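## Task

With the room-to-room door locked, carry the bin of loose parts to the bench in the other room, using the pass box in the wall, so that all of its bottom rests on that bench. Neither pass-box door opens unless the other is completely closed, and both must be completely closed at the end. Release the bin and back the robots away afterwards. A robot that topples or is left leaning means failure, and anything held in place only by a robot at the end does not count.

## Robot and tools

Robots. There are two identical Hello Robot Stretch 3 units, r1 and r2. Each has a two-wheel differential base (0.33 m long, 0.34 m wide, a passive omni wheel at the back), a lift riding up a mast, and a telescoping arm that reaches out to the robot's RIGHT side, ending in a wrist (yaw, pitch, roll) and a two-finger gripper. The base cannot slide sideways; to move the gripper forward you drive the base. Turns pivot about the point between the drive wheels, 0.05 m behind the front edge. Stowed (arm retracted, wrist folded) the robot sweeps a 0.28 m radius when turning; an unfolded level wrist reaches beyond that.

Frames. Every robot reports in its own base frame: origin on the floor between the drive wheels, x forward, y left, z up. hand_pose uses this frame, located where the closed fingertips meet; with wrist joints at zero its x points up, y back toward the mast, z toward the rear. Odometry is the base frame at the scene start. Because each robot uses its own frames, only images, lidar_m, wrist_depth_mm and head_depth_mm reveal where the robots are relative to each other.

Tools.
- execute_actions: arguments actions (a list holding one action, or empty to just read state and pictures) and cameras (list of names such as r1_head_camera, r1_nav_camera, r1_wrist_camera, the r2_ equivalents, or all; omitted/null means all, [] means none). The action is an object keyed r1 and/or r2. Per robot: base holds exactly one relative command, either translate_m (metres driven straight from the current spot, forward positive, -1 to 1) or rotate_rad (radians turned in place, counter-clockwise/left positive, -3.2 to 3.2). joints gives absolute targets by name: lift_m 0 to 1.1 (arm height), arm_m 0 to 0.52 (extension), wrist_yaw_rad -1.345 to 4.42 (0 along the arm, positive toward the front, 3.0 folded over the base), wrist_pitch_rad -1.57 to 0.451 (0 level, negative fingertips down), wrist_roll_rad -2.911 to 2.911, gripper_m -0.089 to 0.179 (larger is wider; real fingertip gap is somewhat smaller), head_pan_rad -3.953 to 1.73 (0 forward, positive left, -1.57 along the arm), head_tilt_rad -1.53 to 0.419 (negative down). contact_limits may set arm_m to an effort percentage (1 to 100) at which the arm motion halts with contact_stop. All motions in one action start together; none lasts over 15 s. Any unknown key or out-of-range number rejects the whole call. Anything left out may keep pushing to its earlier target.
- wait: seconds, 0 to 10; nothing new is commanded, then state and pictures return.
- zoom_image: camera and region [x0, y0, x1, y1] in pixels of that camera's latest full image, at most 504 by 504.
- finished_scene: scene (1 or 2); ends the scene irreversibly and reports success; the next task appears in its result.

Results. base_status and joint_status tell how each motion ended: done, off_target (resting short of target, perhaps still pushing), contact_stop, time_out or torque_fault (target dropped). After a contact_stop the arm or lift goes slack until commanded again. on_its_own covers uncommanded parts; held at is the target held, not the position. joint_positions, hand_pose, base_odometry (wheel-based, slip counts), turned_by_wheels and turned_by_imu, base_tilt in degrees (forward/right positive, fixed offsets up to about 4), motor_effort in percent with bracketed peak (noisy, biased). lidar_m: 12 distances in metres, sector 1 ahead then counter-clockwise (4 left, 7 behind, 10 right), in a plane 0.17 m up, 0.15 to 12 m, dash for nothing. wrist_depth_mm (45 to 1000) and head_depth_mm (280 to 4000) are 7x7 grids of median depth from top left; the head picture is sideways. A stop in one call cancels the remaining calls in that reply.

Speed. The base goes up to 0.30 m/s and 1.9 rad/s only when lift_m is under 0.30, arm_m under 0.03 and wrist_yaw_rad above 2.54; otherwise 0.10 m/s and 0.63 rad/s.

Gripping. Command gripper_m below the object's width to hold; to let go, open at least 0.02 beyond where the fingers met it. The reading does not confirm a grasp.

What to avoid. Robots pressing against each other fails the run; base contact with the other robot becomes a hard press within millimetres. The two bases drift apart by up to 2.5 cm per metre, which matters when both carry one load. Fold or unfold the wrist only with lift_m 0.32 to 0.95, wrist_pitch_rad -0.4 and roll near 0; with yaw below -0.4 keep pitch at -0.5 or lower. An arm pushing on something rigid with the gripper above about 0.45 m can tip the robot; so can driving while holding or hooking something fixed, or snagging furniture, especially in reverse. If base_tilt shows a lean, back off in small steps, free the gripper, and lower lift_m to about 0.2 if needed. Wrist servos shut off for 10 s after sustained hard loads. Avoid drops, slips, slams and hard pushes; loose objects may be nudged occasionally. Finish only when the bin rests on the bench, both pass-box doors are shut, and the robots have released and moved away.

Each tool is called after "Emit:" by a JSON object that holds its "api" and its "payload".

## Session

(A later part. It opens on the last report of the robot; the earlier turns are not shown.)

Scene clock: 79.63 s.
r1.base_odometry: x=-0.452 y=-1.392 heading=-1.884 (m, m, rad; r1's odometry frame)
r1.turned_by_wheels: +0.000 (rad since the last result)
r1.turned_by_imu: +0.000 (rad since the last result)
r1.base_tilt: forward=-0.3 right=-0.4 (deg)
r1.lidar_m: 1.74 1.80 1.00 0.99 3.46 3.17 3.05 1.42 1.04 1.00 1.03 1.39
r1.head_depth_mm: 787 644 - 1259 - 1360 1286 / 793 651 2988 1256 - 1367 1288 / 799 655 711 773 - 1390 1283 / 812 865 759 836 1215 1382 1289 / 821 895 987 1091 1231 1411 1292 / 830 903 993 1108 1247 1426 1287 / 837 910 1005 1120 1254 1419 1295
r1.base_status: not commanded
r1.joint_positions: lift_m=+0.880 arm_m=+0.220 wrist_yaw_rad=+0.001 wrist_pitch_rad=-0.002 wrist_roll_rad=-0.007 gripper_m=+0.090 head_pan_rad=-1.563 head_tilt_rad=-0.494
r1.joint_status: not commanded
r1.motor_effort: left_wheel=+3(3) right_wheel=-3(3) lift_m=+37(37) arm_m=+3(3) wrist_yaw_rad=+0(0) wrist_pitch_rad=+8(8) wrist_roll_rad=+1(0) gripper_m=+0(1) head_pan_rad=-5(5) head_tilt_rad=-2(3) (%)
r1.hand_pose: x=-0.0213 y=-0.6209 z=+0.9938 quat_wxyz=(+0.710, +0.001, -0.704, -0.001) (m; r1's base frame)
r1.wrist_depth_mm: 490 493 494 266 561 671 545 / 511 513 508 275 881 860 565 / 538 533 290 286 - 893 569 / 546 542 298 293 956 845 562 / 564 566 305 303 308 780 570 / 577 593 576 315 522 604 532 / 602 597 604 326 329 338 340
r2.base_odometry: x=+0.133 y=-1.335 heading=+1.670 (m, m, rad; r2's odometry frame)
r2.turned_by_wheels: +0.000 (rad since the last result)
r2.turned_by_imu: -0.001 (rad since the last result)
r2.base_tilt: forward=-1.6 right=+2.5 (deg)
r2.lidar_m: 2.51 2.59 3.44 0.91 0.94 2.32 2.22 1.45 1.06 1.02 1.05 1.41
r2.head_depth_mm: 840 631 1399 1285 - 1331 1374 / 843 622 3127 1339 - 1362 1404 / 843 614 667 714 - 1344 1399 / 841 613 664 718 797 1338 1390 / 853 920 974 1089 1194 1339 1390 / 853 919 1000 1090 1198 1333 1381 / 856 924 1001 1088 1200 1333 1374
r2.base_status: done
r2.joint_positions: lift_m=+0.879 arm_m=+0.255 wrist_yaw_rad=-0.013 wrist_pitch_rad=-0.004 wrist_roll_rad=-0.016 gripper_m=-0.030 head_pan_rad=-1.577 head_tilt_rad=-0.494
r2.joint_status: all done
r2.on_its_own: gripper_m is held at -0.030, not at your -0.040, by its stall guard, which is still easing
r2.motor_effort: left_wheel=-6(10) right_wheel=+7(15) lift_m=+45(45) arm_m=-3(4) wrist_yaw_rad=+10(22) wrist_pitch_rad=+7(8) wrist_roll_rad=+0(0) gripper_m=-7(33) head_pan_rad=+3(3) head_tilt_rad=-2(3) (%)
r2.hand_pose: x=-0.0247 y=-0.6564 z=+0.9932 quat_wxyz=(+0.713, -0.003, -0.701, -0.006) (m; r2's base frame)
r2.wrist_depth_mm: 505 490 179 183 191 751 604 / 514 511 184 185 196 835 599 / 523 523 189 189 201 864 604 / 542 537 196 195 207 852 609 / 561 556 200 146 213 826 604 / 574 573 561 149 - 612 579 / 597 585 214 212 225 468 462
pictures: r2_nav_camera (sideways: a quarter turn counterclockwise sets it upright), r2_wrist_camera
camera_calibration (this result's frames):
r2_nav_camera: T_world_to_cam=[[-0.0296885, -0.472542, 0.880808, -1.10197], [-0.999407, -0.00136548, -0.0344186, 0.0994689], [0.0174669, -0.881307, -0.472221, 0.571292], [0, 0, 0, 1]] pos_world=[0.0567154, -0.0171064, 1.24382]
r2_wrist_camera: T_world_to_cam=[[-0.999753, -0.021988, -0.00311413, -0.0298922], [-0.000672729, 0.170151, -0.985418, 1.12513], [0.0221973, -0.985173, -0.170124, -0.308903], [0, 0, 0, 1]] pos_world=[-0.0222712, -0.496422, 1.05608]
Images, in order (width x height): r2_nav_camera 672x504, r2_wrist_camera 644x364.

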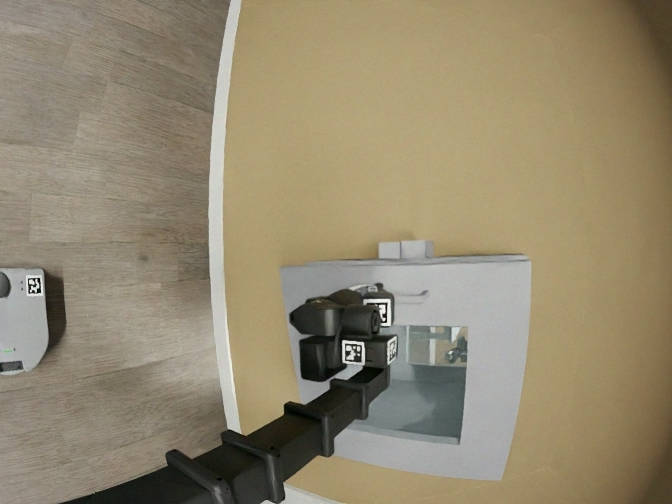

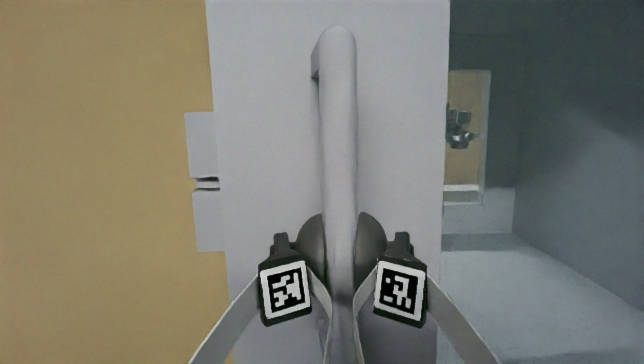

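Emit:
{"api": "execute_actions", "payload": {"actions": [{"r2":{"base":{"translate_m":-0.038},"joints":{"arm_m":0.165,"gripper_m":-0.02}}}], "cameras": []}}

Emit:
{"api": "execute_actions", "payload": {"actions": [{"r2":{"base":{"translate_m":-0.045},"joints":{"arm_m":0.085,"head_tilt_rad":-0.7}}}], "cameras": ["r2_wrist_camera","r2_nav_camera"]}}

Scene clock: 98.80 s.
r1.base_odometry: x=-0.452 y=-1.392 heading=-1.884 (m, m, rad; r1's odometry frame)
r1.turned_by_wheels: +0.000 (rad since the last result)
r1.turned_by_imu: +0.000 (rad since the last result)
r1.base_tilt: forward=-0.3 right=-0.4 (deg)
r1.lidar_m: 1.74 1.80 1.00 0.99 3.48 3.16 3.05 1.42 1.03 1.00 1.03 1.40
r1.head_depth_mm: 785 645 1497 1255 - 1357 1290 / 796 649 2150 1262 - 1367 1290 / 803 655 710 770 - 1389 1289 / 814 865 760 836 1209 1376 1288 / 824 895 983 1094 1232 1407 1289 / 829 903 991 1111 1235 1422 1290 / 838 907 1002 1120 1252 1415 1291
r1.base_status: not commanded
r1.joint_positions: lift_m=+0.880 arm_m=+0.220 wrist_yaw_rad=+0.001 wrist_pitch_rad=-0.002 wrist_roll_rad=-0.007 gripper_m=+0.090 head_pan_rad=-1.563 head_tilt_rad=-0.494
r1.joint_status: not commanded
r1.motor_effort: left_wheel=+3(3) right_wheel=-4(3) lift_m=+37(37) arm_m=+2(2) wrist_yaw_rad=+0(0) wrist_pitch_rad=+8(8) wrist_roll_rad=+0(0) gripper_m=+1(1) head_pan_rad=-5(5) head_tilt_rad=-3(3) (%)
r1.hand_pose: x=-0.0213 y=-0.6209 z=+0.9938 quat_wxyz=(+0.710, +0.001, -0.704, -0.001) (m; r1's base frame)
r1.wrist_depth_mm: 500 496 486 267 549 669 549 / 514 515 504 274 940 - 567 / 536 529 286 284 - - 565 / 549 545 298 293 - 852 560 / 575 563 307 302 309 786 566 / 584 587 572 319 524 594 543 / 602 606 607 328 331 334 339
r2.base_odometry: x=+0.136 y=-1.373 heading=+1.669 (m, m, rad; r2's odometry frame)
r2.turned_by_wheels: +0.000 (rad since the last result)
r2.turned_by_imu: +0.000 (rad since the last result)
r2.base_tilt: forward=-1.8 right=+2.5 (deg)
r2.lidar_m: 2.55 2.63 3.44 0.90 0.93 2.28 2.18 1.43 1.06 1.01 1.05 1.42
r2.head_depth_mm: 841 573 1369 1280 1004 - 1371 / 842 553 2331 1269 1003 - 1340 / 844 535 581 633 - - 1352 / 836 519 562 615 666 756 1375 / 843 899 790 829 1160 1323 1384 / 857 920 1001 1092 1201 1336 1386 / 855 925 1002 1089 1201 1337 1376
r2.base_status: done
r2.joint_positions: lift_m=+0.879 arm_m=+0.165 wrist_yaw_rad=-0.010 wrist_pitch_rad=-0.005 wrist_roll_rad=-0.016 gripper_m=-0.019 head_pan_rad=-1.577 head_tilt_rad=-0.494
r2.joint_status: all done
r2.motor_effort: left_wheel=-5(13) right_wheel=+5(14) lift_m=+45(44) arm_m=-3(6) wrist_yaw_rad=+8(27) wrist_pitch_rad=+8(8) wrist_roll_rad=+0(0) gripper_m=-23(24) head_pan_rad=+3(3) head_tilt_rad=-1(2) (%)
r2.hand_pose: x=-0.0241 y=-0.5664 z=+0.9929 quat_wxyz=(+0.713, -0.002, -0.701, -0.006) (m; r2's base frame)
r2.wrist_depth_mm: 600 588 173 184 202 737 557 / 607 600 178 183 208 854 555 / 623 617 183 189 215 863 561 / 643 635 187 194 221 871 561 / 665 654 194 148 771 798 563 / 688 675 197 151 - 615 542 / 706 705 206 206 240 467 338
pictures: none
No camera images: the call's "cameras" was empty. Leave "cameras" out to get every camera's image.

Scene clock: 100.60 s.
r1.base_odometry: x=-0.452 y=-1.392 heading=-1.884 (m, m, rad; r1's odometry frame)
r1.turned_by_wheels: +0.000 (rad since the last result)
r1.turned_by_imu: +0.000 (rad since the last result)
r1.base_tilt: forward=-0.3 right=-0.3 (deg)
r1.lidar_m: 1.74 1.80 1.00 0.99 3.48 3.16 3.05 1.41 1.03 1.00 1.04 1.39
r1.head_depth_mm: 788 643 1541 1254 - 1355 1291 / 793 648 1547 1260 - 1373 1287 / 801 655 712 771 - 1384 1281 / 813 867 759 835 1214 1377 1286 / 823 896 983 1091 1232 1399 1291 / 829 904 991 1104 1243 1420 1294 / 834 910 1002 1113 1250 1422 1290
r1.base_status: not commanded
r1.joint_positions: lift_m=+0.880 arm_m=+0.220 wrist_yaw_rad=+0.001 wrist_pitch_rad=-0.002 wrist_roll_rad=-0.007 gripper_m=+0.090 head_pan_rad=-1.563 head_tilt_rad=-0.494
r1.joint_status: not commanded
r1.motor_effort: left_wheel=+3(3) right_wheel=-3(4) lift_m=+37(37) arm_m=+2(2) wrist_yaw_rad=+0(1) wrist_pitch_rad=+8(8) wrist_roll_rad=+0(1) gripper_m=+0(0) head_pan_rad=-5(5) head_tilt_rad=-3(3) (%)
r1.hand_pose: x=-0.0213 y=-0.6209 z=+0.9938 quat_wxyz=(+0.710, +0.001, -0.704, -0.001) (m; r1's base frame)
r1.wrist_depth_mm: 495 500 487 268 553 671 536 / 511 519 510 276 - - 566 / 533 533 286 287 - - 564 / 542 545 296 293 - 854 562 / 569 556 304 304 307 800 566 / 586 577 577 318 524 603 537 / 597 618 612 331 332 338 338
r2.base_odometry: x=+0.141 y=-1.418 heading=+1.669 (m, m, rad; r2's odometry frame)
r2.turned_by_wheels: +0.000 (rad since the last result)
r2.turned_by_imu: +0.000 (rad since the last result)
r2.base_tilt: forward=-1.8 right=+2.5 (deg)
r2.lidar_m: 2.60 2.68 3.42 0.90 0.93 2.23 2.13 1.43 1.06 1.02 1.05 1.41
r2.head_depth_mm: 479 1305 1189 810 - - 1200 / 455 1354 1184 940 - - 1200 / 433 485 536 603 - - 1243 / 413 459 519 580 683 1442 1235 / 650 729 815 944 1408 1436 1231 / 866 922 1083 1236 1450 1436 1230 / 869 967 1081 1238 1449 1427 1224
r2.base_status: done
r2.joint_positions: lift_m=+0.879 arm_m=+0.085 wrist_yaw_rad=-0.021 wrist_pitch_rad=-0.006 wrist_roll_rad=-0.016 gripper_m=-0.019 head_pan_rad=-1.577 head_tilt_rad=-0.691
r2.joint_status: all done
r2.on_its_own: wrist_yaw_rad is at rest, and its effort (+17) is outside its rest range (-12 to +12)
r2.motor_effort: left_wheel=-6(11) right_wheel=+8(9) lift_m=+45(45) arm_m=-4(3) wrist_yaw_rad=+17(17) wrist_pitch_rad=+8(8) wrist_roll_rad=+0(1) gripper_m=-24(23) head_pan_rad=+3(3) head_tilt_rad=-4(17) (%)
r2.hand_pose: x=-0.0268 y=-0.4865 z=+0.9927 quat_wxyz=(+0.713, -0.005, -0.701, -0.010) (m; r2's base frame)
r2.wrist_depth_mm: 668 656 169 186 660 674 494 / 674 681 172 169 - 748 494 / 707 712 175 192 - 741 490 / 722 717 180 197 - 753 417 / 747 745 186 151 926 757 435 / 768 764 188 155 - 610 431 / 789 796 201 195 327 357 421
pictures: r2_nav_camera (sideways: a quarter turn counterclockwise sets it upright), r2_wrist_camera
camera_calibration (this result's frames):
r2_nav_camera: T_world_to_cam=[[-0.0306792, -0.635856, 0.771198, -0.959048], [-0.999364, 0.00546175, -0.0352527, 0.100546], [0.0182036, -0.771788, -0.635619, 0.783871], [0, 0, 0, 1]] pos_world=[0.0567895, -0.00538344, 1.2414]
r2_wrist_camera: T_world_to_cam=[[-0.9999, -0.013788, -0.00318342, -0.0242001], [0.000762672, 0.172128, -0.985074, 1.09636], [0.0141302, -0.984978, -0.172101, -0.139644], [0, 0, 0, 1]] pos_world=[-0.0230606, -0.326594, 1.05588]
Images, in order (width x height): r2_nav_camera 672x504, r2_wrist_camera 644x364.

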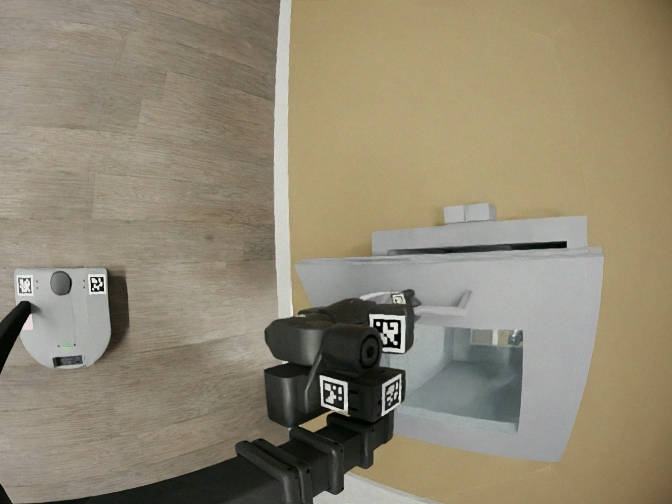

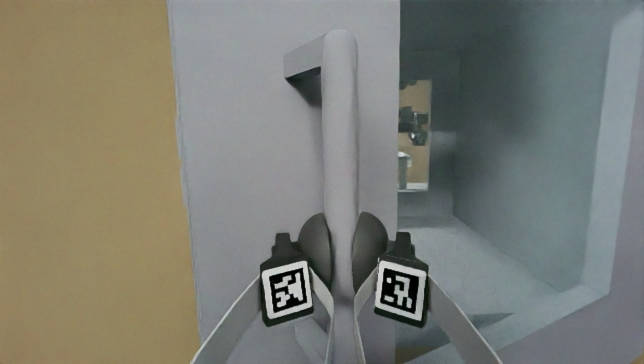

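Emit:
{"api": "execute_actions", "payload": {"actions": [{"r2":{"joints":{"gripper_m":0.04}}}], "cameras": []}}

Emit:
{"api": "execute_actions", "payload": {"actions": [{"r2":{"joints":{"arm_m":0.005}}}], "cameras": ["r2_wrist_camera"]}}

Emit:
{"api": "execute_actions", "payload": {"actions": [{"r2":{"base":{"translate_m":0.34},"joints":{"wrist_pitch_rad":-0.55,"gripper_m":0.0,"head_pan_rad":-2.0}}}], "cameras": []}}

Emit:
{"api": "execute_actions", "payload": {"actions": [{"r2":{"joints":{"wrist_yaw_rad":-1.2,"arm_m":0.3}}}], "cameras": ["r2_wrist_camera","r2_nav_camera","r2_head_camera"]}}

Scene clock: 110.00 s.
r1.base_odometry: x=-0.452 y=-1.392 heading=-1.884 (m, m, rad; r1's odometry frame)
r1.turned_by_wheels: +0.000 (rad since the last result)
r1.turned_by_imu: +0.000 (rad since the last result)
r1.base_tilt: forward=-0.3 right=-0.4 (deg)
r1.lidar_m: 1.74 1.80 1.00 0.99 3.47 3.17 3.06 1.41 1.03 1.00 1.04 1.39
r1.head_depth_mm: 789 644 1550 1256 - 1362 1282 / 792 649 2144 1257 - 1372 1289 / 799 655 713 774 - 1393 1281 / 813 867 758 835 1217 1386 1294 / 822 896 987 1090 1231 1407 1284 / 827 905 995 1110 1245 1420 1294 / 835 915 1004 1118 1257 1417 1286
r1.base_status: not commanded
r1.joint_positions: lift_m=+0.880 arm_m=+0.220 wrist_yaw_rad=+0.001 wrist_pitch_rad=-0.002 wrist_roll_rad=-0.007 gripper_m=+0.090 head_pan_rad=-1.563 head_tilt_rad=-0.494
r1.joint_status: not commanded
r1.motor_effort: left_wheel=+3(3) right_wheel=-3(3) lift_m=+37(37) arm_m=+2(2) wrist_yaw_rad=+1(0) wrist_pitch_rad=+8(8) wrist_roll_rad=+0(0) gripper_m=+1(2) head_pan_rad=-5(5) head_tilt_rad=-3(3) (%)
r1.hand_pose: x=-0.0213 y=-0.6209 z=+0.9938 quat_wxyz=(+0.710, +0.001, -0.704, -0.001) (m; r1's base frame)
r1.wrist_depth_mm: 505 498 495 268 555 672 549 / 506 500 511 277 - - 572 / 528 527 288 282 - - 570 / 544 546 297 295 - 845 569 / 567 562 307 304 307 762 552 / 601 585 575 315 518 604 532 / 604 609 600 326 332 336 335
r2.base_odometry: x=+0.141 y=-1.418 heading=+1.669 (m, m, rad; r2's odometry frame)
r2.turned_by_wheels: +0.000 (rad since the last result)
r2.turned_by_imu: +0.000 (rad since the last result)
r2.base_tilt: forward=-1.8 right=+2.4 (deg)
r2.lidar_m: 2.59 2.68 3.44 0.90 0.93 2.23 2.13 1.43 1.06 1.02 1.05 1.41
r2.head_depth_mm: 484 1304 1194 809 - - 1196 / 459 2108 1188 936 - - 1197 / 437 489 544 543 - - 1239 / 417 464 524 594 689 1430 1239 / 427 731 819 932 1406 1433 1236 / 869 920 1088 1237 1445 1430 1231 / 868 966 1086 1246 1449 1430 1232
r2.base_status: not commanded
r2.joint_positions: lift_m=+0.879 arm_m=+0.085 wrist_yaw_rad=-0.002 wrist_pitch_rad=-0.005 wrist_roll_rad=-0.016 gripper_m=+0.040 head_pan_rad=-1.577 head_tilt_rad=-0.691
r2.joint_status: all done
r2.motor_effort: left_wheel=-3(6) right_wheel=+2(8) lift_m=+45(46) arm_m=-3(4) wrist_yaw_rad=+1(17) wrist_pitch_rad=+8(8) wrist_roll_rad=+0(0) gripper_m=-1(92) head_pan_rad=+3(3) head_tilt_rad=-5(4) (%)
r2.hand_pose: x=-0.0219 y=-0.4864 z=+0.9929 quat_wxyz=(+0.713, +0.001, -0.701, -0.002) (m; r2's base frame)
r2.wrist_depth_mm: 676 666 171 189 593 684 507 / 693 682 177 168 - 773 509 / 726 703 182 192 - 788 510 / 726 735 187 196 - 789 521 / 760 740 191 158 922 759 517 / 779 774 765 162 - 618 429 / 810 798 202 192 316 355 404
pictures: none
No camera images: the call's "cameras" was empty. Leave "cameras" out to get every camera's image.

Scene clock: 111.80 s.
r1.base_odometry: x=-0.452 y=-1.392 heading=-1.884 (m, m, rad; r1's odometry frame)
r1.turned_by_wheels: +0.000 (rad since the last result)
r1.turned_by_imu: +0.000 (rad since the last result)
r1.base_tilt: forward=-0.3 right=-0.4 (deg)
r1.lidar_m: 1.74 1.80 1.00 0.99 3.47 3.17 3.06 1.41 1.03 1.00 1.04 1.39
r1.head_depth_mm: 789 645 1557 1258 - 1358 1290 / 796 650 2164 1260 - 1372 1294 / 801 655 712 775 - 1392 1287 / 813 867 762 834 1215 1379 1292 / 819 895 984 1091 1232 1405 1287 / 828 904 994 1103 1246 1425 1285 / 836 912 1002 1119 1256 1422 1291
r1.base_status: not commanded
r1.joint_positions: lift_m=+0.880 arm_m=+0.220 wrist_yaw_rad=+0.001 wrist_pitch_rad=-0.002 wrist_roll_rad=-0.007 gripper_m=+0.090 head_pan_rad=-1.563 head_tilt_rad=-0.494
r1.joint_status: not commanded
r1.motor_effort: left_wheel=+3(3) right_wheel=-3(4) lift_m=+37(37) arm_m=+2(2) wrist_yaw_rad=+0(0) wrist_pitch_rad=+8(8) wrist_roll_rad=+0(0) gripper_m=-1(1) head_pan_rad=-5(5) head_tilt_rad=-3(3) (%)
r1.hand_pose: x=-0.0213 y=-0.6209 z=+0.9938 quat_wxyz=(+0.710, +0.001, -0.704, -0.001) (m; r1's base frame)
r1.wrist_depth_mm: 491 499 487 266 557 669 550 / 516 502 506 277 - - 561 / 526 521 288 288 - - 564 / 550 548 299 293 - 853 557 / 570 564 305 303 307 775 553 / 599 591 571 315 526 598 527 / 601 607 598 327 335 338 337
r2.base_odometry: x=+0.141 y=-1.418 heading=+1.669 (m, m, rad; r2's odometry frame)
r2.turned_by_wheels: +0.000 (rad since the last result)
r2.turned_by_imu: +0.000 (rad since the last result)
r2.base_tilt: forward=-1.7 right=+2.5 (deg)
r2.lidar_m: 2.60 2.67 3.42 0.90 0.93 2.23 2.14 1.44 1.06 1.02 1.05 1.41
r2.head_depth_mm: 483 1309 1198 808 1423 1521 - / 459 2123 1181 937 1426 1509 - / 438 489 545 630 720 - - / 418 465 524 589 690 1443 1236 / 427 730 819 927 1407 1436 1235 / 869 922 1082 1238 1442 1435 1231 / 869 969 1087 1238 1454 1424 1224
r2.base_status: not commanded
r2.joint_positions: lift_m=+0.879 arm_m=+0.005 wrist_yaw_rad=-0.001 wrist_pitch_rad=-0.004 wrist_roll_rad=-0.016 gripper_m=+0.040 head_pan_rad=-1.577 head_tilt_rad=-0.691
r2.joint_status: all done
r2.motor_effort: left_wheel=-3(3) right_wheel=+2(2) lift_m=+45(46) arm_m=-2(2) wrist_yaw_rad=+0(1) wrist_pitch_rad=+8(7) wrist_roll_rad=+0(0) gripper_m=+0(1) head_pan_rad=+3(2) head_tilt_rad=-4(3) (%)
r2.hand_pose: x=-0.0216 y=-0.4064 z=+0.9931 quat_wxyz=(+0.713, +0.001, -0.701, -0.002) (m; r2's base frame)
r2.wrist_depth_mm: 760 738 257 268 661 691 449 / 769 775 762 265 - 790 475 / 787 794 533 270 - 797 485 / 811 806 550 277 - 797 501 / 841 846 838 292 - 780 512 / 867 862 853 296 - 472 530 / 901 878 880 313 371 460 836
pictures: r2_wrist_camera
camera_calibration (this result's frames):
r2_wrist_camera: T_world_to_cam=[[-0.999425, -0.0337757, -0.00312855, -0.026143], [-0.00267881, 0.170536, -0.985348, 1.08253], [0.0338143, -0.984772, -0.170528, -0.0618329], [0, 0, 0, 1]] pos_world=[-0.0211372, -0.246384, 1.05604]
Images, in order (width x height): r2_wrist_camera 644x364.

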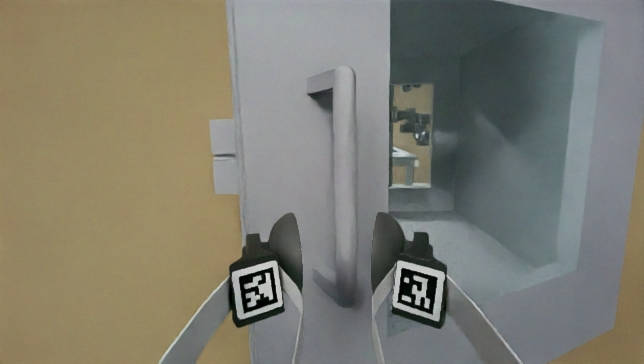

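Scene clock: 116.50 s.
r1.base_odometry: x=-0.452 y=-1.392 heading=-1.884 (m, m, rad; r1's odometry frame)
r1.turned_by_wheels: +0.000 (rad since the last result)
r1.turned_by_imu: +0.000 (rad since the last result)
r1.base_tilt: forward=-0.3 right=-0.3 (deg)
r1.lidar_m: 1.74 1.80 1.00 0.99 3.49 3.17 3.05 1.41 1.03 1.00 1.04 1.39
r1.head_depth_mm: 788 643 1547 1257 - 1362 1282 / 796 651 3004 1257 - 1372 1285 / 799 656 712 775 - 1385 1289 / 813 864 759 836 1212 1381 1284 / 822 895 983 1095 1227 1402 1290 / 828 905 995 1111 1243 1424 1290 / 833 910 1002 1118 1250 1419 1292
r1.base_status: not commanded
r1.joint_positions: lift_m=+0.880 arm_m=+0.220 wrist_yaw_rad=+0.001 wrist_pitch_rad=-0.002 wrist_roll_rad=-0.007 gripper_m=+0.090 head_pan_rad=-1.563 head_tilt_rad=-0.494
r1.joint_status: not commanded
r1.motor_effort: left_wheel=+3(3) right_wheel=-3(4) lift_m=+37(37) arm_m=+2(2) wrist_yaw_rad=+0(0) wrist_pitch_rad=+8(8) wrist_roll_rad=+1(0) gripper_m=+0(0) head_pan_rad=-4(5) head_tilt_rad=-3(3) (%)
r1.hand_pose: x=-0.0213 y=-0.6209 z=+0.9938 quat_wxyz=(+0.710, +0.001, -0.704, -0.001) (m; r1's base frame)
r1.wrist_depth_mm: 496 490 485 267 566 658 551 / 509 507 513 277 - - 564 / 524 525 288 287 - - 564 / 544 543 296 294 - 855 556 / 569 561 304 304 306 787 552 / 588 588 580 316 525 594 529 / 602 603 600 327 331 338 337
r2.base_odometry: x=+0.108 y=-1.080 heading=+1.669 (m, m, rad; r2's odometry frame)
r2.turned_by_wheels: +0.000 (rad since the last result)
r2.turned_by_imu: +0.001 (rad since the last result)
r2.base_tilt: forward=-1.7 right=+2.5 (deg)
r2.lidar_m: 2.26 2.33 3.14 1.55 1.12 2.58 2.47 1.46 1.05 1.01 1.04 1.40
r2.head_depth_mm: 561 1079 1090 1615 1733 1523 - / 486 556 649 803 1687 - - / 1305 1427 618 700 1591 - - / - - 1171 1340 1559 - - / 725 780 890 1273 1478 1485 - / 813 826 1050 1209 1391 - - / 839 925 1029 1157 1319 1398 1226
r2.base_status: done
r2.joint_positions: lift_m=+0.879 arm_m=+0.005 wrist_yaw_rad=-0.001 wrist_pitch_rad=-0.562 wrist_roll_rad=-0.016 gripper_m=+0.000 head_pan_rad=-1.993 head_tilt_rad=-0.691
r2.joint_status: all done
r2.motor_effort: left_wheel=-2(5) right_wheel=+1(5) lift_m=+45(45) arm_m=-3(2) wrist_yaw_rad=+0(0) wrist_pitch_rad=+4(9) wrist_roll_rad=+0(0) gripper_m=-4(94) head_pan_rad=-3(28) head_tilt_rad=-3(4) (%)
r2.hand_pose: x=-0.0217 y=-0.3542 z=+0.8612 quat_wxyz=(+0.685, +0.198, -0.674, -0.195) (m; r2's base frame)
r2.wrist_depth_mm: 753 742 741 733 702 677 688 / 820 839 826 826 804 585 581 / 944 922 939 913 911 916 845 / - - - - - - 362 / - - - - - - - / - - - - - - - / - - - - 992 992 966
pictures: none
No camera images: the call's "cameras" was empty. Leave "cameras" out to get every camera's image.

Scene clock: 119.90 s.
r1.base_odometry: x=-0.452 y=-1.392 heading=-1.884 (m, m, rad; r1's odometry frame)
r1.turned_by_wheels: +0.000 (rad since the last result)
r1.turned_by_imu: +0.000 (rad since the last result)
r1.base_tilt: forward=-0.3 right=-0.3 (deg)
r1.lidar_m: 1.74 1.80 1.00 0.99 3.50 3.16 3.05 1.42 1.03 1.00 1.03 1.39
r1.head_depth_mm: 789 644 1553 1253 - 1360 1290 / 793 650 2983 1260 - 1370 1290 / 802 656 711 773 - 1397 1288 / 816 866 757 835 1218 1382 1300 / 822 892 985 1093 1231 1410 1289 / 828 902 996 1107 1249 1428 1288 / 836 912 1002 1121 1251 1424 1288
r1.base_status: not commanded
r1.joint_positions: lift_m=+0.880 arm_m=+0.220 wrist_yaw_rad=+0.001 wrist_pitch_rad=-0.002 wrist_roll_rad=-0.007 gripper_m=+0.090 head_pan_rad=-1.563 head_tilt_rad=-0.494
r1.joint_status: not commanded
r1.motor_effort: left_wheel=+3(3) right_wheel=-3(3) lift_m=+37(37) arm_m=+2(2) wrist_yaw_rad=+0(0) wrist_pitch_rad=+8(8) wrist_roll_rad=+0(1) gripper_m=-1(0) head_pan_rad=-5(5) head_tilt_rad=-2(2) (%)
r1.hand_pose: x=-0.0213 y=-0.6209 z=+0.9938 quat_wxyz=(+0.710, +0.001, -0.704, -0.001) (m; r1's base frame)
r1.wrist_depth_mm: 499 496 484 268 553 672 543 / 516 513 498 274 - - 572 / 529 531 291 285 - - 566 / 543 548 300 295 - 845 567 / 562 563 305 304 309 798 557 / 590 585 579 314 526 598 530 / 616 613 597 329 332 334 339
r2.base_odometry: x=+0.108 y=-1.080 heading=+1.669 (m, m, rad; r2's odometry frame)
r2.turned_by_wheels: +0.000 (rad since the last result)
r2.turned_by_imu: +0.000 (rad since the last result)
r2.base_tilt: forward=-1.6 right=+2.6 (deg)
r2.lidar_m: 2.25 2.32 3.13 1.55 1.12 2.59 2.47 1.47 1.06 1.01 1.04 1.41
r2.head_depth_mm: 560 1080 1091 1627 1725 1520 - / 486 556 648 804 1677 - - / 1311 1418 618 699 - - 1239 / - - 1168 - - 1404 1237 / 726 781 864 - 1491 1431 1234 / 815 823 924 - 1403 1425 1231 / 838 923 991 - 1333 1421 1226
r2.base_status: not commanded
r2.joint_positions: lift_m=+0.879 arm_m=+0.300 wrist_yaw_rad=-1.199 wrist_pitch_rad=-0.563 wrist_roll_rad=-0.016 gripper_m=+0.000 head_pan_rad=-1.993 head_tilt_rad=-0.691
r2.joint_status: all done
r2.motor_effort: left_wheel=-2(2) right_wheel=+0(0) lift_m=+45(45) arm_m=+2(1) wrist_yaw_rad=-1(3) wrist_pitch_rad=+4(4) wrist_roll_rad=+0(1) gripper_m=-3(4) head_pan_rad=-3(3) head_tilt_rad=-3(4) (%)
r2.hand_pose: x=-0.2114 y=-0.5186 z=+0.8611 quat_wxyz=(+0.455, -0.216, -0.668, -0.548) (m; r2's base frame)
r2.wrist_depth_mm: 752 781 741 592 161 - - / 597 589 600 496 199 - - / 426 454 574 - 225 - - / 317 407 983 - - - - / 342 706 - - - - - / 553 733 - - - - - / 572 770 979 996 977 989 984
pictures: r2_head_camera (sideways: a quarter turn clockwise sets it upright), r2_nav_camera (sideways: a quarter turn counterclockwise sets it upright), r2_wrist_camera
camera_calibration (this result's frames):
r2_head_camera: T_world_to_cam=[[0.199078, 0.578947, -0.790689, 1.05083], [0.929805, -0.366459, -0.0342196, 0.0454354], [-0.309566, -0.728374, -0.611261, 0.752148], [0, 0, 0, 1]] pos_world=[-0.0186026, -0.0438784, 1.29219]
r2_nav_camera: T_world_to_cam=[[-0.285019, -0.569415, 0.771059, -0.957316], [-0.911967, 0.408746, -0.0352529, 0.100013], [-0.295093, -0.713228, -0.635788, 0.786001], [0, 0, 0, 1]] pos_world=[0.0502992, -0.025391, 1.2414]
r2_wrist_camera: T_world_to_cam=[[-0.388216, 0.921333, -0.0208293, 0.419727], [0.620435, 0.244583, -0.745144, 0.934421], [-0.681431, -0.3022, -0.666578, 0.441493], [0, 0, 0, 1]] pos_world=[-0.115956, -0.481832, 0.999311]
Images, in order (width x height): r2_head_camera 896x504, r2_nav_camera 672x504, r2_wrist_camera 644x364.

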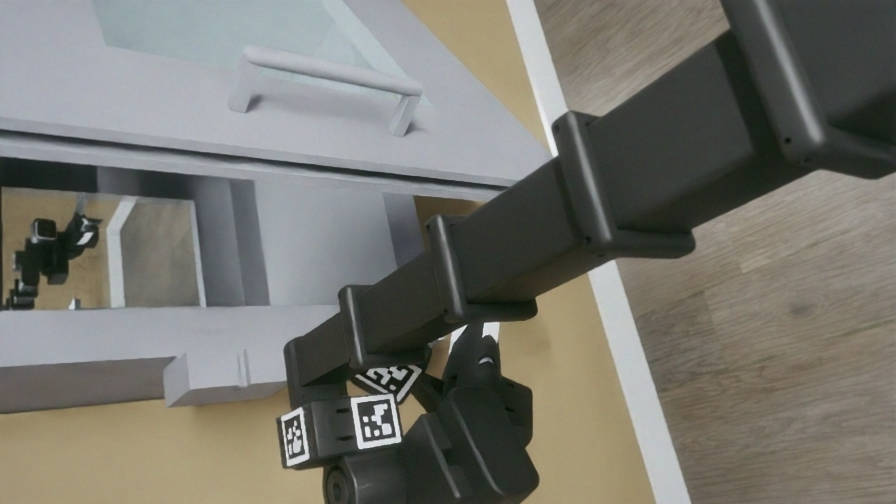

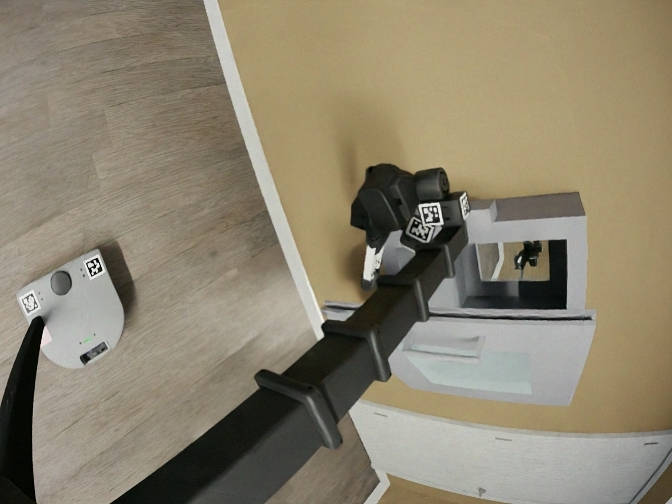

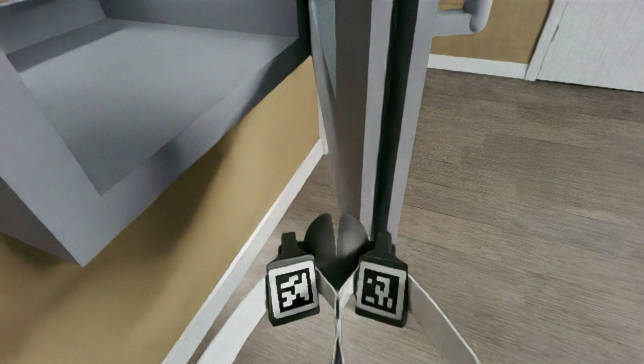

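Emit:
{"api": "execute_actions", "payload": {"actions": [{"r2":{"base":{"translate_m":-0.14},"joints":{"arm_m":0.385}}}], "cameras": ["r2_wrist_camera"]}}

Emit:
{"api": "execute_actions", "payload": {"actions": [{"r2":{"base":{"translate_m":-0.09},"joints":{"arm_m":0.21}}}], "cameras": ["r2_wrist_camera","r2_nav_camera"]}}

Scene clock: 130.80 s.
r1.base_odometry: x=-0.452 y=-1.392 heading=-1.884 (m, m, rad; r1's odometry frame)
r1.turned_by_wheels: +0.000 (rad since the last result)
r1.turned_by_imu: +0.000 (rad since the last result)
r1.base_tilt: forward=-0.3 right=-0.3 (deg)
r1.lidar_m: 1.74 1.81 1.00 0.99 3.50 3.16 3.05 1.41 1.04 1.00 1.04 1.39
r1.head_depth_mm: 788 646 1538 1254 - 1362 1293 / 793 650 3038 1260 - 1373 1283 / 800 656 713 773 - 1388 1284 / 814 864 759 836 1218 1387 1293 / 822 894 982 1092 1226 1405 1290 / 827 905 992 1103 1241 1429 1288 / 836 911 1001 1116 1249 1424 1285
r1.base_status: not commanded
r1.joint_positions: lift_m=+0.880 arm_m=+0.220 wrist_yaw_rad=+0.001 wrist_pitch_rad=-0.002 wrist_roll_rad=-0.007 gripper_m=+0.090 head_pan_rad=-1.563 head_tilt_rad=-0.494
r1.joint_status: not commanded
r1.motor_effort: left_wheel=+3(3) right_wheel=-3(3) lift_m=+37(37) arm_m=+2(3) wrist_yaw_rad=+0(0) wrist_pitch_rad=+7(8) wrist_roll_rad=+0(0) gripper_m=+0(1) head_pan_rad=-5(5) head_tilt_rad=-3(3) (%)
r1.hand_pose: x=-0.0213 y=-0.6209 z=+0.9938 quat_wxyz=(+0.710, +0.001, -0.704, -0.001) (m; r1's base frame)
r1.wrist_depth_mm: 502 495 487 267 562 670 549 / 507 511 514 275 - - 558 / 530 535 289 286 - - 572 / 536 545 298 296 - 855 562 / 570 572 305 307 310 778 561 / 584 586 580 314 527 600 538 / 600 607 601 329 333 336 342
r2.base_odometry: x=+0.121 y=-1.219 heading=+1.669 (m, m, rad; r2's odometry frame)
r2.turned_by_wheels: +0.000 (rad since the last result)
r2.turned_by_imu: +0.000 (rad since the last result)
r2.base_tilt: forward=-1.6 right=+2.5 (deg)
r2.lidar_m: 2.40 2.48 3.34 0.93 0.94 2.44 2.33 1.47 1.05 1.01 1.05 1.41
r2.head_depth_mm: 724 867 1017 1612 1735 1513 - / 606 1043 1081 1509 1692 - - / 527 1204 1130 854 - - 1243 / 469 523 572 - - 1406 1239 / 434 480 525 - 1383 1434 1233 / 2822 3776 - 1250 1391 1423 1231 / 666 719 - 1197 1326 1424 1231
r2.base_status: done
r2.joint_positions: lift_m=+0.879 arm_m=+0.385 wrist_yaw_rad=-1.199 wrist_pitch_rad=-0.563 wrist_roll_rad=-0.016 gripper_m=+0.000 head_pan_rad=-1.993 head_tilt_rad=-0.691
r2.joint_status: all done
r2.motor_effort: left_wheel=-2(7) right_wheel=+1(2) lift_m=+45(45) arm_m=+2(8) wrist_yaw_rad=-1(1) wrist_pitch_rad=+4(4) wrist_roll_rad=+0(1) gripper_m=-3(4) head_pan_rad=-3(3) head_tilt_rad=-4(4) (%)
r2.hand_pose: x=-0.2114 y=-0.6036 z=+0.8611 quat_wxyz=(+0.455, -0.216, -0.668, -0.548) (m; r2's base frame)
r2.wrist_depth_mm: 695 662 576 542 118 67 49 / 601 590 569 553 123 69 50 / 467 453 467 581 129 70 51 / 378 372 439 - 135 72 51 / 321 330 890 - 132 74 51 / 277 326 877 - 116 76 52 / 261 640 963 - 181 77 52
pictures: r2_wrist_camera
camera_calibration (this result's frames):
r2_wrist_camera: T_world_to_cam=[[-0.388198, 0.921341, -0.0208299, 0.498048], [0.620461, 0.244579, -0.745124, 0.95519], [-0.681418, -0.30218, -0.666601, 0.41584], [0, 0, 0, 1]] pos_world=[-0.115956, -0.566833, 0.999308]
Images, in order (width x height): r2_wrist_camera 644x364.

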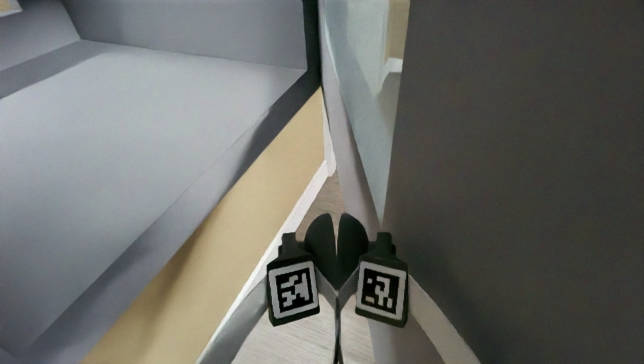

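Scene clock: 133.33 s.
r1.base_odometry: x=-0.452 y=-1.392 heading=-1.884 (m, m, rad; r1's odometry frame)
r1.turned_by_wheels: +0.000 (rad since the last result)
r1.turned_by_imu: +0.000 (rad since the last result)
r1.base_tilt: forward=-0.3 right=-0.3 (deg)
r1.lidar_m: 1.74 1.80 1.00 0.99 3.49 3.19 3.05 1.41 1.03 1.00 1.04 1.39
r1.head_depth_mm: 789 645 - 1260 - 1358 1290 / 794 650 1668 1261 - 1374 1293 / 802 656 710 772 - 1382 1286 / 815 867 761 837 1210 1376 1287 / 821 897 982 1093 1232 1405 1286 / 828 903 993 1106 1248 1421 1286 / 836 913 1003 1119 1254 1425 1288
r1.base_status: not commanded
r1.joint_positions: lift_m=+0.880 arm_m=+0.220 wrist_yaw_rad=+0.001 wrist_pitch_rad=-0.002 wrist_roll_rad=-0.007 gripper_m=+0.090 head_pan_rad=-1.563 head_tilt_rad=-0.494
r1.joint_status: not commanded
r1.motor_effort: left_wheel=+3(3) right_wheel=-4(3) lift_m=+37(37) arm_m=+2(2) wrist_yaw_rad=+0(0) wrist_pitch_rad=+7(8) wrist_roll_rad=+0(0) gripper_m=+0(0) head_pan_rad=-5(5) head_tilt_rad=-3(2) (%)
r1.hand_pose: x=-0.0213 y=-0.6209 z=+0.9938 quat_wxyz=(+0.710, +0.001, -0.704, -0.001) (m; r1's base frame)
r1.wrist_depth_mm: 502 499 481 268 564 667 549 / 506 510 515 275 - - 568 / 525 528 286 283 - - 570 / 540 534 300 295 - 843 558 / 564 556 304 305 311 786 561 / 585 578 575 313 521 603 524 / 610 614 603 325 335 339 340
r2.base_odometry: x=+0.130 y=-1.309 heading=+1.669 (m, m, rad; r2's odometry frame)
r2.turned_by_wheels: +0.000 (rad since the last result)
r2.turned_by_imu: +0.000 (rad since the last result)
r2.base_tilt: forward=-1.7 right=+2.5 (deg)
r2.lidar_m: 2.49 2.57 3.42 0.91 0.94 2.35 2.24 1.47 1.06 1.01 1.05 1.41
r2.head_depth_mm: 651 1181 1334 1572 1743 1524 - / 317 366 441 856 1677 - - / 985 1064 1032 464 - - 1242 / 1201 1320 1166 1026 - 1441 1239 / 1495 1402 1222 - 1544 1432 1232 / 2782 2966 1209 - - 1427 1234 / 2982 3787 1147 - - 1414 1228
r2.base_status: done
r2.joint_positions: lift_m=+0.879 arm_m=+0.210 wrist_yaw_rad=-1.199 wrist_pitch_rad=-0.568 wrist_roll_rad=-0.016 gripper_m=+0.000 head_pan_rad=-1.993 head_tilt_rad=-0.691
r2.joint_status: all done
r2.motor_effort: left_wheel=-2(8) right_wheel=+1(10) lift_m=+46(45) arm_m=-3(3) wrist_yaw_rad=-2(9) wrist_pitch_rad=+6(6) wrist_roll_rad=+0(0) gripper_m=-3(5) head_pan_rad=-3(3) head_tilt_rad=-3(4) (%)
r2.hand_pose: x=-0.2106 y=-0.4288 z=+0.8599 quat_wxyz=(+0.454, -0.214, -0.668, -0.549) (m; r2's base frame)
r2.wrist_depth_mm: 630 547 554 - 108 80 64 / 601 576 529 348 116 84 66 / 460 502 921 277 126 90 69 / 407 779 - 256 138 96 73 / 623 840 - 327 147 102 80 / 655 873 - - 146 109 108 / 671 903 997 966 209 125 950
pictures: r2_nav_camera (sideways: a quarter turn counterclockwise sets it upright), r2_wrist_camera
camera_calibration (this result's frames):
r2_nav_camera: T_world_to_cam=[[-0.285026, -0.569423, 0.771049, -0.957304], [-0.911965, 0.408751, -0.0352529, 0.100013], [-0.295093, -0.713218, -0.635799, 0.786016], [0, 0, 0, 1]] pos_world=[0.0502995, -0.0253905, 1.2414]
r2_wrist_camera: T_world_to_cam=[[-0.388271, 0.921306, -0.0209863, 0.337445], [0.624401, 0.246259, -0.741269, 0.909273], [-0.677768, -0.300917, -0.67088, 0.473445], [0, 0, 0, 1]] pos_world=[-0.115845, -0.392339, 0.998723]
Images, in order (width x height): r2_nav_camera 672x504, r2_wrist_camera 644x364.

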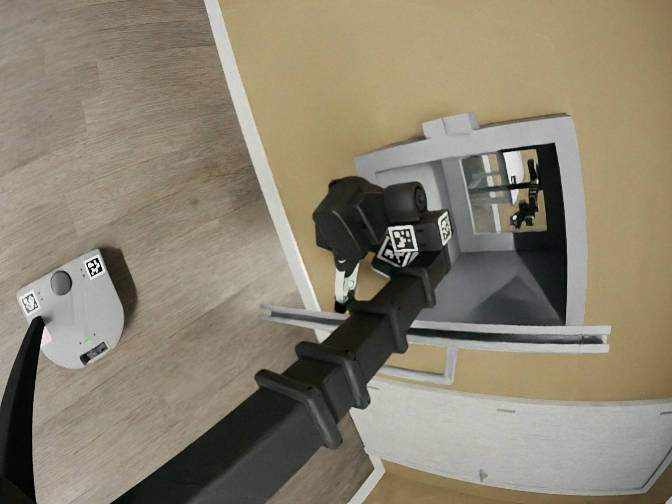

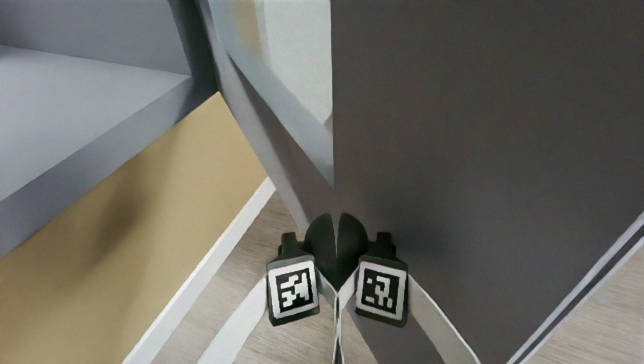

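Emit:
{"api": "execute_actions", "payload": {"actions": [{"r2":{"base":{"translate_m":-0.3},"joints":{"arm_m":0.13}}}], "cameras": ["r2_wrist_camera","r2_nav_camera","r2_head_camera"]}}

Scene clock: 148.87 s.
r1.base_odometry: x=-0.452 y=-1.392 heading=-1.884 (m, m, rad; r1's odometry frame)
r1.turned_by_wheels: +0.000 (rad since the last result)
r1.turned_by_imu: +0.000 (rad since the last result)
r1.base_tilt: forward=-0.3 right=-0.3 (deg)
r1.lidar_m: 1.74 1.80 1.00 0.99 3.47 3.15 3.05 1.41 1.03 1.00 1.03 1.40
r1.head_depth_mm: 787 644 - 1261 - 1359 1293 / 795 650 3975 1258 - 1371 1289 / 800 655 712 773 - 1392 1286 / 815 864 757 837 1212 1385 1294 / 823 896 984 1090 1229 1399 1288 / 828 904 988 1099 1240 1419 1287 / 833 915 1004 1116 1250 1428 1287
r1.base_status: not commanded
r1.joint_positions: lift_m=+0.880 arm_m=+0.220 wrist_yaw_rad=+0.001 wrist_pitch_rad=-0.002 wrist_roll_rad=-0.007 gripper_m=+0.090 head_pan_rad=-1.563 head_tilt_rad=-0.494
r1.joint_status: not commanded
r1.motor_effort: left_wheel=+3(3) right_wheel=-3(3) lift_m=+37(37) arm_m=+2(2) wrist_yaw_rad=+0(0) wrist_pitch_rad=+8(8) wrist_roll_rad=+0(0) gripper_m=-2(1) head_pan_rad=-5(5) head_tilt_rad=-3(3) (%)
r1.hand_pose: x=-0.0213 y=-0.6209 z=+0.9938 quat_wxyz=(+0.710, +0.001, -0.704, -0.001) (m; r1's base frame)
r1.wrist_depth_mm: 507 499 490 268 563 683 546 / 515 504 505 274 - - 574 / 533 528 291 285 - - 569 / 551 554 297 296 - 843 554 / 564 556 309 303 313 780 570 / 579 582 566 311 521 590 535 / 603 625 609 326 334 337 340
r2.base_odometry: x=+0.159 y=-1.607 heading=+1.669 (m, m, rad; r2's odometry frame)
r2.turned_by_wheels: +0.000 (rad since the last result)
r2.turned_by_imu: -0.001 (rad since the last result)
r2.base_tilt: forward=-1.7 right=+2.5 (deg)
r2.lidar_m: 2.79 2.87 3.43 0.90 2.86 2.03 1.94 1.45 1.07 1.02 1.06 1.42
r2.head_depth_mm: 306 320 335 352 374 407 - / 365 398 1239 434 449 - - / 454 1099 1252 1421 - - 1218 / 620 717 809 831 - 1408 1236 / 719 805 912 982 - 1374 1235 / 904 1073 1105 949 - - 1204 / 1155 1292 1149 941 - - 1205
r2.base_status: done
r2.joint_positions: lift_m=+0.879 arm_m=+0.130 wrist_yaw_rad=-1.199 wrist_pitch_rad=-0.569 wrist_roll_rad=-0.016 gripper_m=+0.000 head_pan_rad=-1.993 head_tilt_rad=-0.691
r2.joint_status: all done
r2.motor_effort: left_wheel=-2(8) right_wheel=+1(10) lift_m=+45(45) arm_m=-2(6) wrist_yaw_rad=-2(6) wrist_pitch_rad=+6(6) wrist_roll_rad=+0(1) gripper_m=-4(5) head_pan_rad=-3(3) head_tilt_rad=-4(3) (%)
r2.hand_pose: x=-0.2104 y=-0.3488 z=+0.8598 quat_wxyz=(+0.454, -0.214, -0.668, -0.549) (m; r2's base frame)
r2.wrist_depth_mm: 630 783 - - 104 93 83 / 646 832 - - 115 101 90 / 334 316 - - 127 110 97 / 440 298 247 - 143 122 106 / 727 837 271 215 161 136 117 / 752 992 - - 178 154 130 / 772 972 - 966 236 178 146
pictures: r2_head_camera (sideways: a quarter turn clockwise sets it upright), r2_nav_camera (sideways: a quarter turn counterclockwise sets it upright), r2_wrist_camera
camera_calibration (this result's frames):
r2_head_camera: T_world_to_cam=[[0.199088, 0.578962, -0.790675, 1.05081], [0.929803, -0.366463, -0.0342186, 0.0454341], [-0.309565, -0.72836, -0.611279, 0.752171], [0, 0, 0, 1]] pos_world=[-0.0186028, -0.0438781, 1.29219]
r2_nav_camera: T_world_to_cam=[[-0.285029, -0.569428, 0.771045, -0.957297], [-0.911965, 0.408751, -0.0352529, 0.100013], [-0.295091, -0.713214, -0.635804, 0.786023], [0, 0, 0, 1]] pos_world=[0.0502996, -0.0253901, 1.2414]
r2_wrist_camera: T_world_to_cam=[[-0.388494, 0.921212, -0.0210062, 0.263724], [0.624849, 0.24662, -0.740772, 0.889174], [-0.677227, -0.300911, -0.671428, 0.498092], [0, 0, 0, 1]] pos_world=[-0.115822, -0.312352, 0.998648]
Images, in order (width x height): r2_head_camera 896x504, r2_nav_camera 672x504, r2_wrist_camera 644x364.

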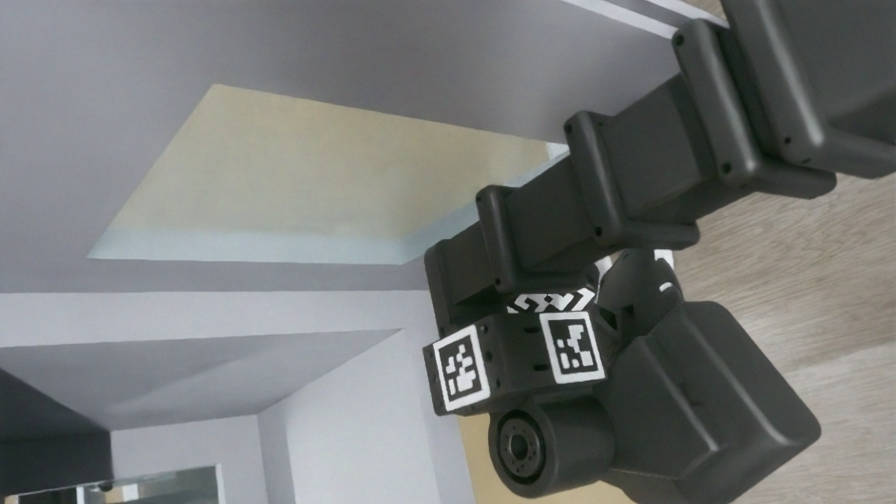

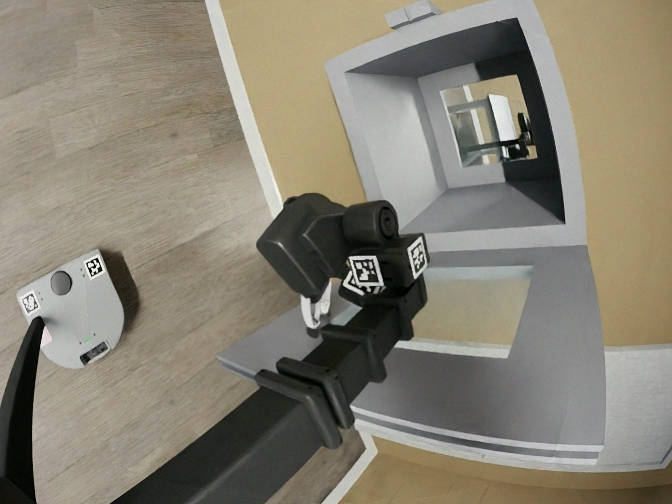

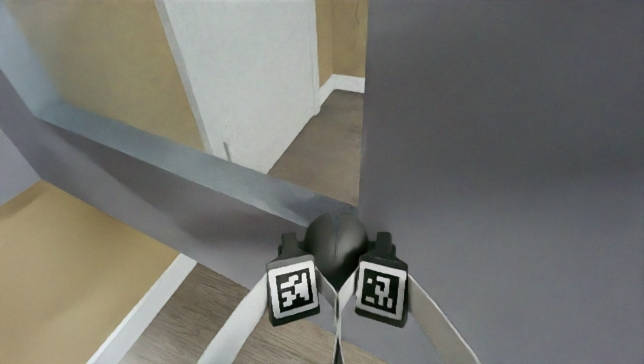

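Emit:
{"api": "execute_actions", "payload": {"actions": [{"r2":{"base":{"translate_m":0.45},"joints":{"arm_m":0.005,"wrist_yaw_rad":1.57,"wrist_pitch_rad":-0.8,"gripper_m":0.179,"lift_m":0.8,"head_pan_rad":1.7,"head_tilt_rad":-0.5}}}], "cameras": ["r2_nav_camera","r2_head_camera"]}}

Scene clock: 173.27 s.
r1.base_odometry: x=-0.452 y=-1.392 heading=-1.884 (m, m, rad; r1's odometry frame)
r1.turned_by_wheels: +0.000 (rad since the last result)
r1.turned_by_imu: +0.000 (rad since the last result)
r1.base_tilt: forward=-0.3 right=-0.3 (deg)
r1.lidar_m: 1.73 1.81 1.00 0.99 3.49 3.16 3.05 1.41 1.04 1.00 1.03 1.39
r1.head_depth_mm: 790 644 - 1259 - 1364 1294 / 794 651 3923 1260 - 1368 1284 / 799 655 711 774 - 1387 1293 / 814 866 759 837 1214 1381 1284 / 819 893 984 1097 1225 1405 1283 / 827 903 993 1100 1242 1416 1287 / 834 911 1003 1115 1250 1414 1293
r1.base_status: not commanded
r1.joint_positions: lift_m=+0.880 arm_m=+0.220 wrist_yaw_rad=+0.001 wrist_pitch_rad=-0.002 wrist_roll_rad=-0.007 gripper_m=+0.090 head_pan_rad=-1.563 head_tilt_rad=-0.494
r1.joint_status: not commanded
r1.motor_effort: left_wheel=+3(3) right_wheel=-3(3) lift_m=+37(37) arm_m=+2(2) wrist_yaw_rad=+0(0) wrist_pitch_rad=+8(8) wrist_roll_rad=+0(0) gripper_m=-1(0) head_pan_rad=-5(5) head_tilt_rad=-2(3) (%)
r1.hand_pose: x=-0.0213 y=-0.6209 z=+0.9938 quat_wxyz=(+0.710, +0.001, -0.704, -0.001) (m; r1's base frame)
r1.wrist_depth_mm: 502 492 486 267 560 678 547 / 512 509 506 275 - - 568 / 534 525 288 283 - - 572 / 545 543 296 296 - 841 559 / 567 563 306 303 308 793 565 / 584 584 573 314 523 587 533 / 600 601 613 327 332 334 339
r2.base_odometry: x=+0.115 y=-1.159 heading=+1.669 (m, m, rad; r2's odometry frame)
r2.turned_by_wheels: +0.000 (rad since the last result)
r2.turned_by_imu: +0.001 (rad since the last result)
r2.base_tilt: forward=-1.7 right=+2.5 (deg)
r2.lidar_m: 2.33 2.41 3.23 1.53 0.95 2.51 2.39 1.47 1.05 1.01 1.04 1.41
r2.head_depth_mm: 2812 3032 3232 2981 2153 1698 1390 / 2809 3047 3311 2912 2133 1683 1386 / 2855 3058 3324 2919 2125 1690 1382 / 2895 3148 3343 2383 2106 1673 1377 / 2941 3190 3342 1586 1499 1552 1367 / 2947 3230 3481 1500 1155 1251 1345 / 3048 3275 3587 - - - -
r2.base_status: done
r2.joint_positions: lift_m=+0.801 arm_m=+0.005 wrist_yaw_rad=+1.568 wrist_pitch_rad=-0.809 wrist_roll_rad=-0.016 gripper_m=+0.179 head_pan_rad=+1.693 head_tilt_rad=-0.507
r2.joint_status: all done
r2.motor_effort: left_wheel=-2(5) right_wheel=+1(5) lift_m=+17(41) arm_m=-2(3) wrist_yaw_rad=+1(0) wrist_pitch_rad=+3(5) wrist_roll_rad=+0(0) gripper_m=+0(97) head_pan_rad=+3(33) head_tilt_rad=+3(19) (%)
r2.hand_pose: x=+0.1381 y=-0.1508 z=+0.7372 quat_wxyz=(+0.659, +0.654, -0.258, +0.267) (m; r2's base frame)
r2.wrist_depth_mm: - - - - - - - / - - - - - - - / - - - - - - - / - - - - - - - / - - - 971 983 966 958 / 961 919 929 870 903 894 - / 851 832 851 840 820 821 791
pictures: r2_head_camera (sideways: a quarter turn clockwise sets it upright), r2_nav_camera (sideways: a quarter turn counterclockwise sets it upright)
camera_calibration (this result's frames):
r2_head_camera: T_world_to_cam=[[0.110499, -0.444389, -0.888993, 1.17955], [-0.986085, -0.1608, -0.042186, 0.0675029], [-0.124203, 0.881284, -0.455974, 0.548979], [0, 0, 0, 1]] pos_world=[0.00440985, 0.0512285, 1.30178]
r2_nav_camera: T_world_to_cam=[[-0.0324177, 0.483847, 0.874552, -1.09379], [0.991071, 0.128789, -0.0345158, 0.087453], [-0.129333, 0.865624, -0.483702, 0.587126], [0, 0, 0, 1]] pos_world=[-0.0461956, 0.009734, 1.24359]
Images, in order (width x height): r2_head_camera 896x504, r2_nav_camera 672x504.

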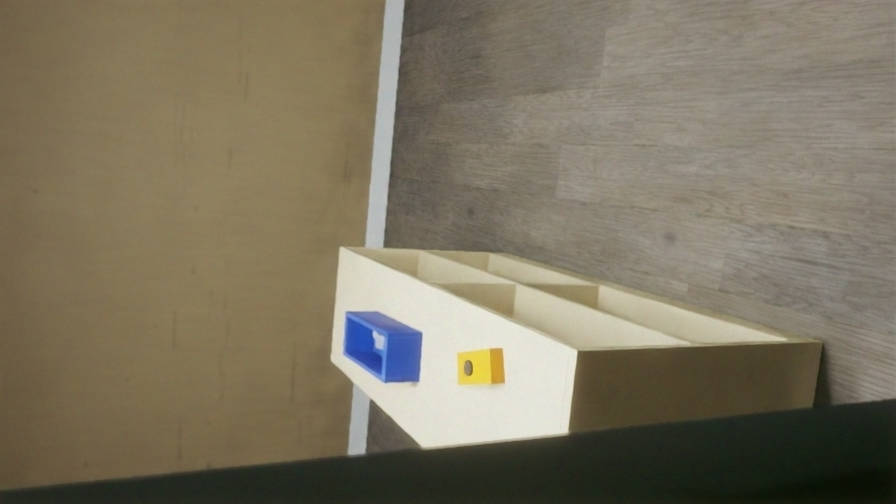

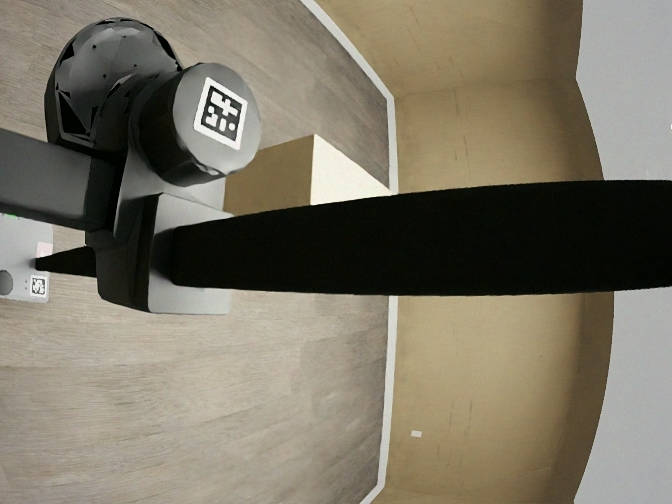

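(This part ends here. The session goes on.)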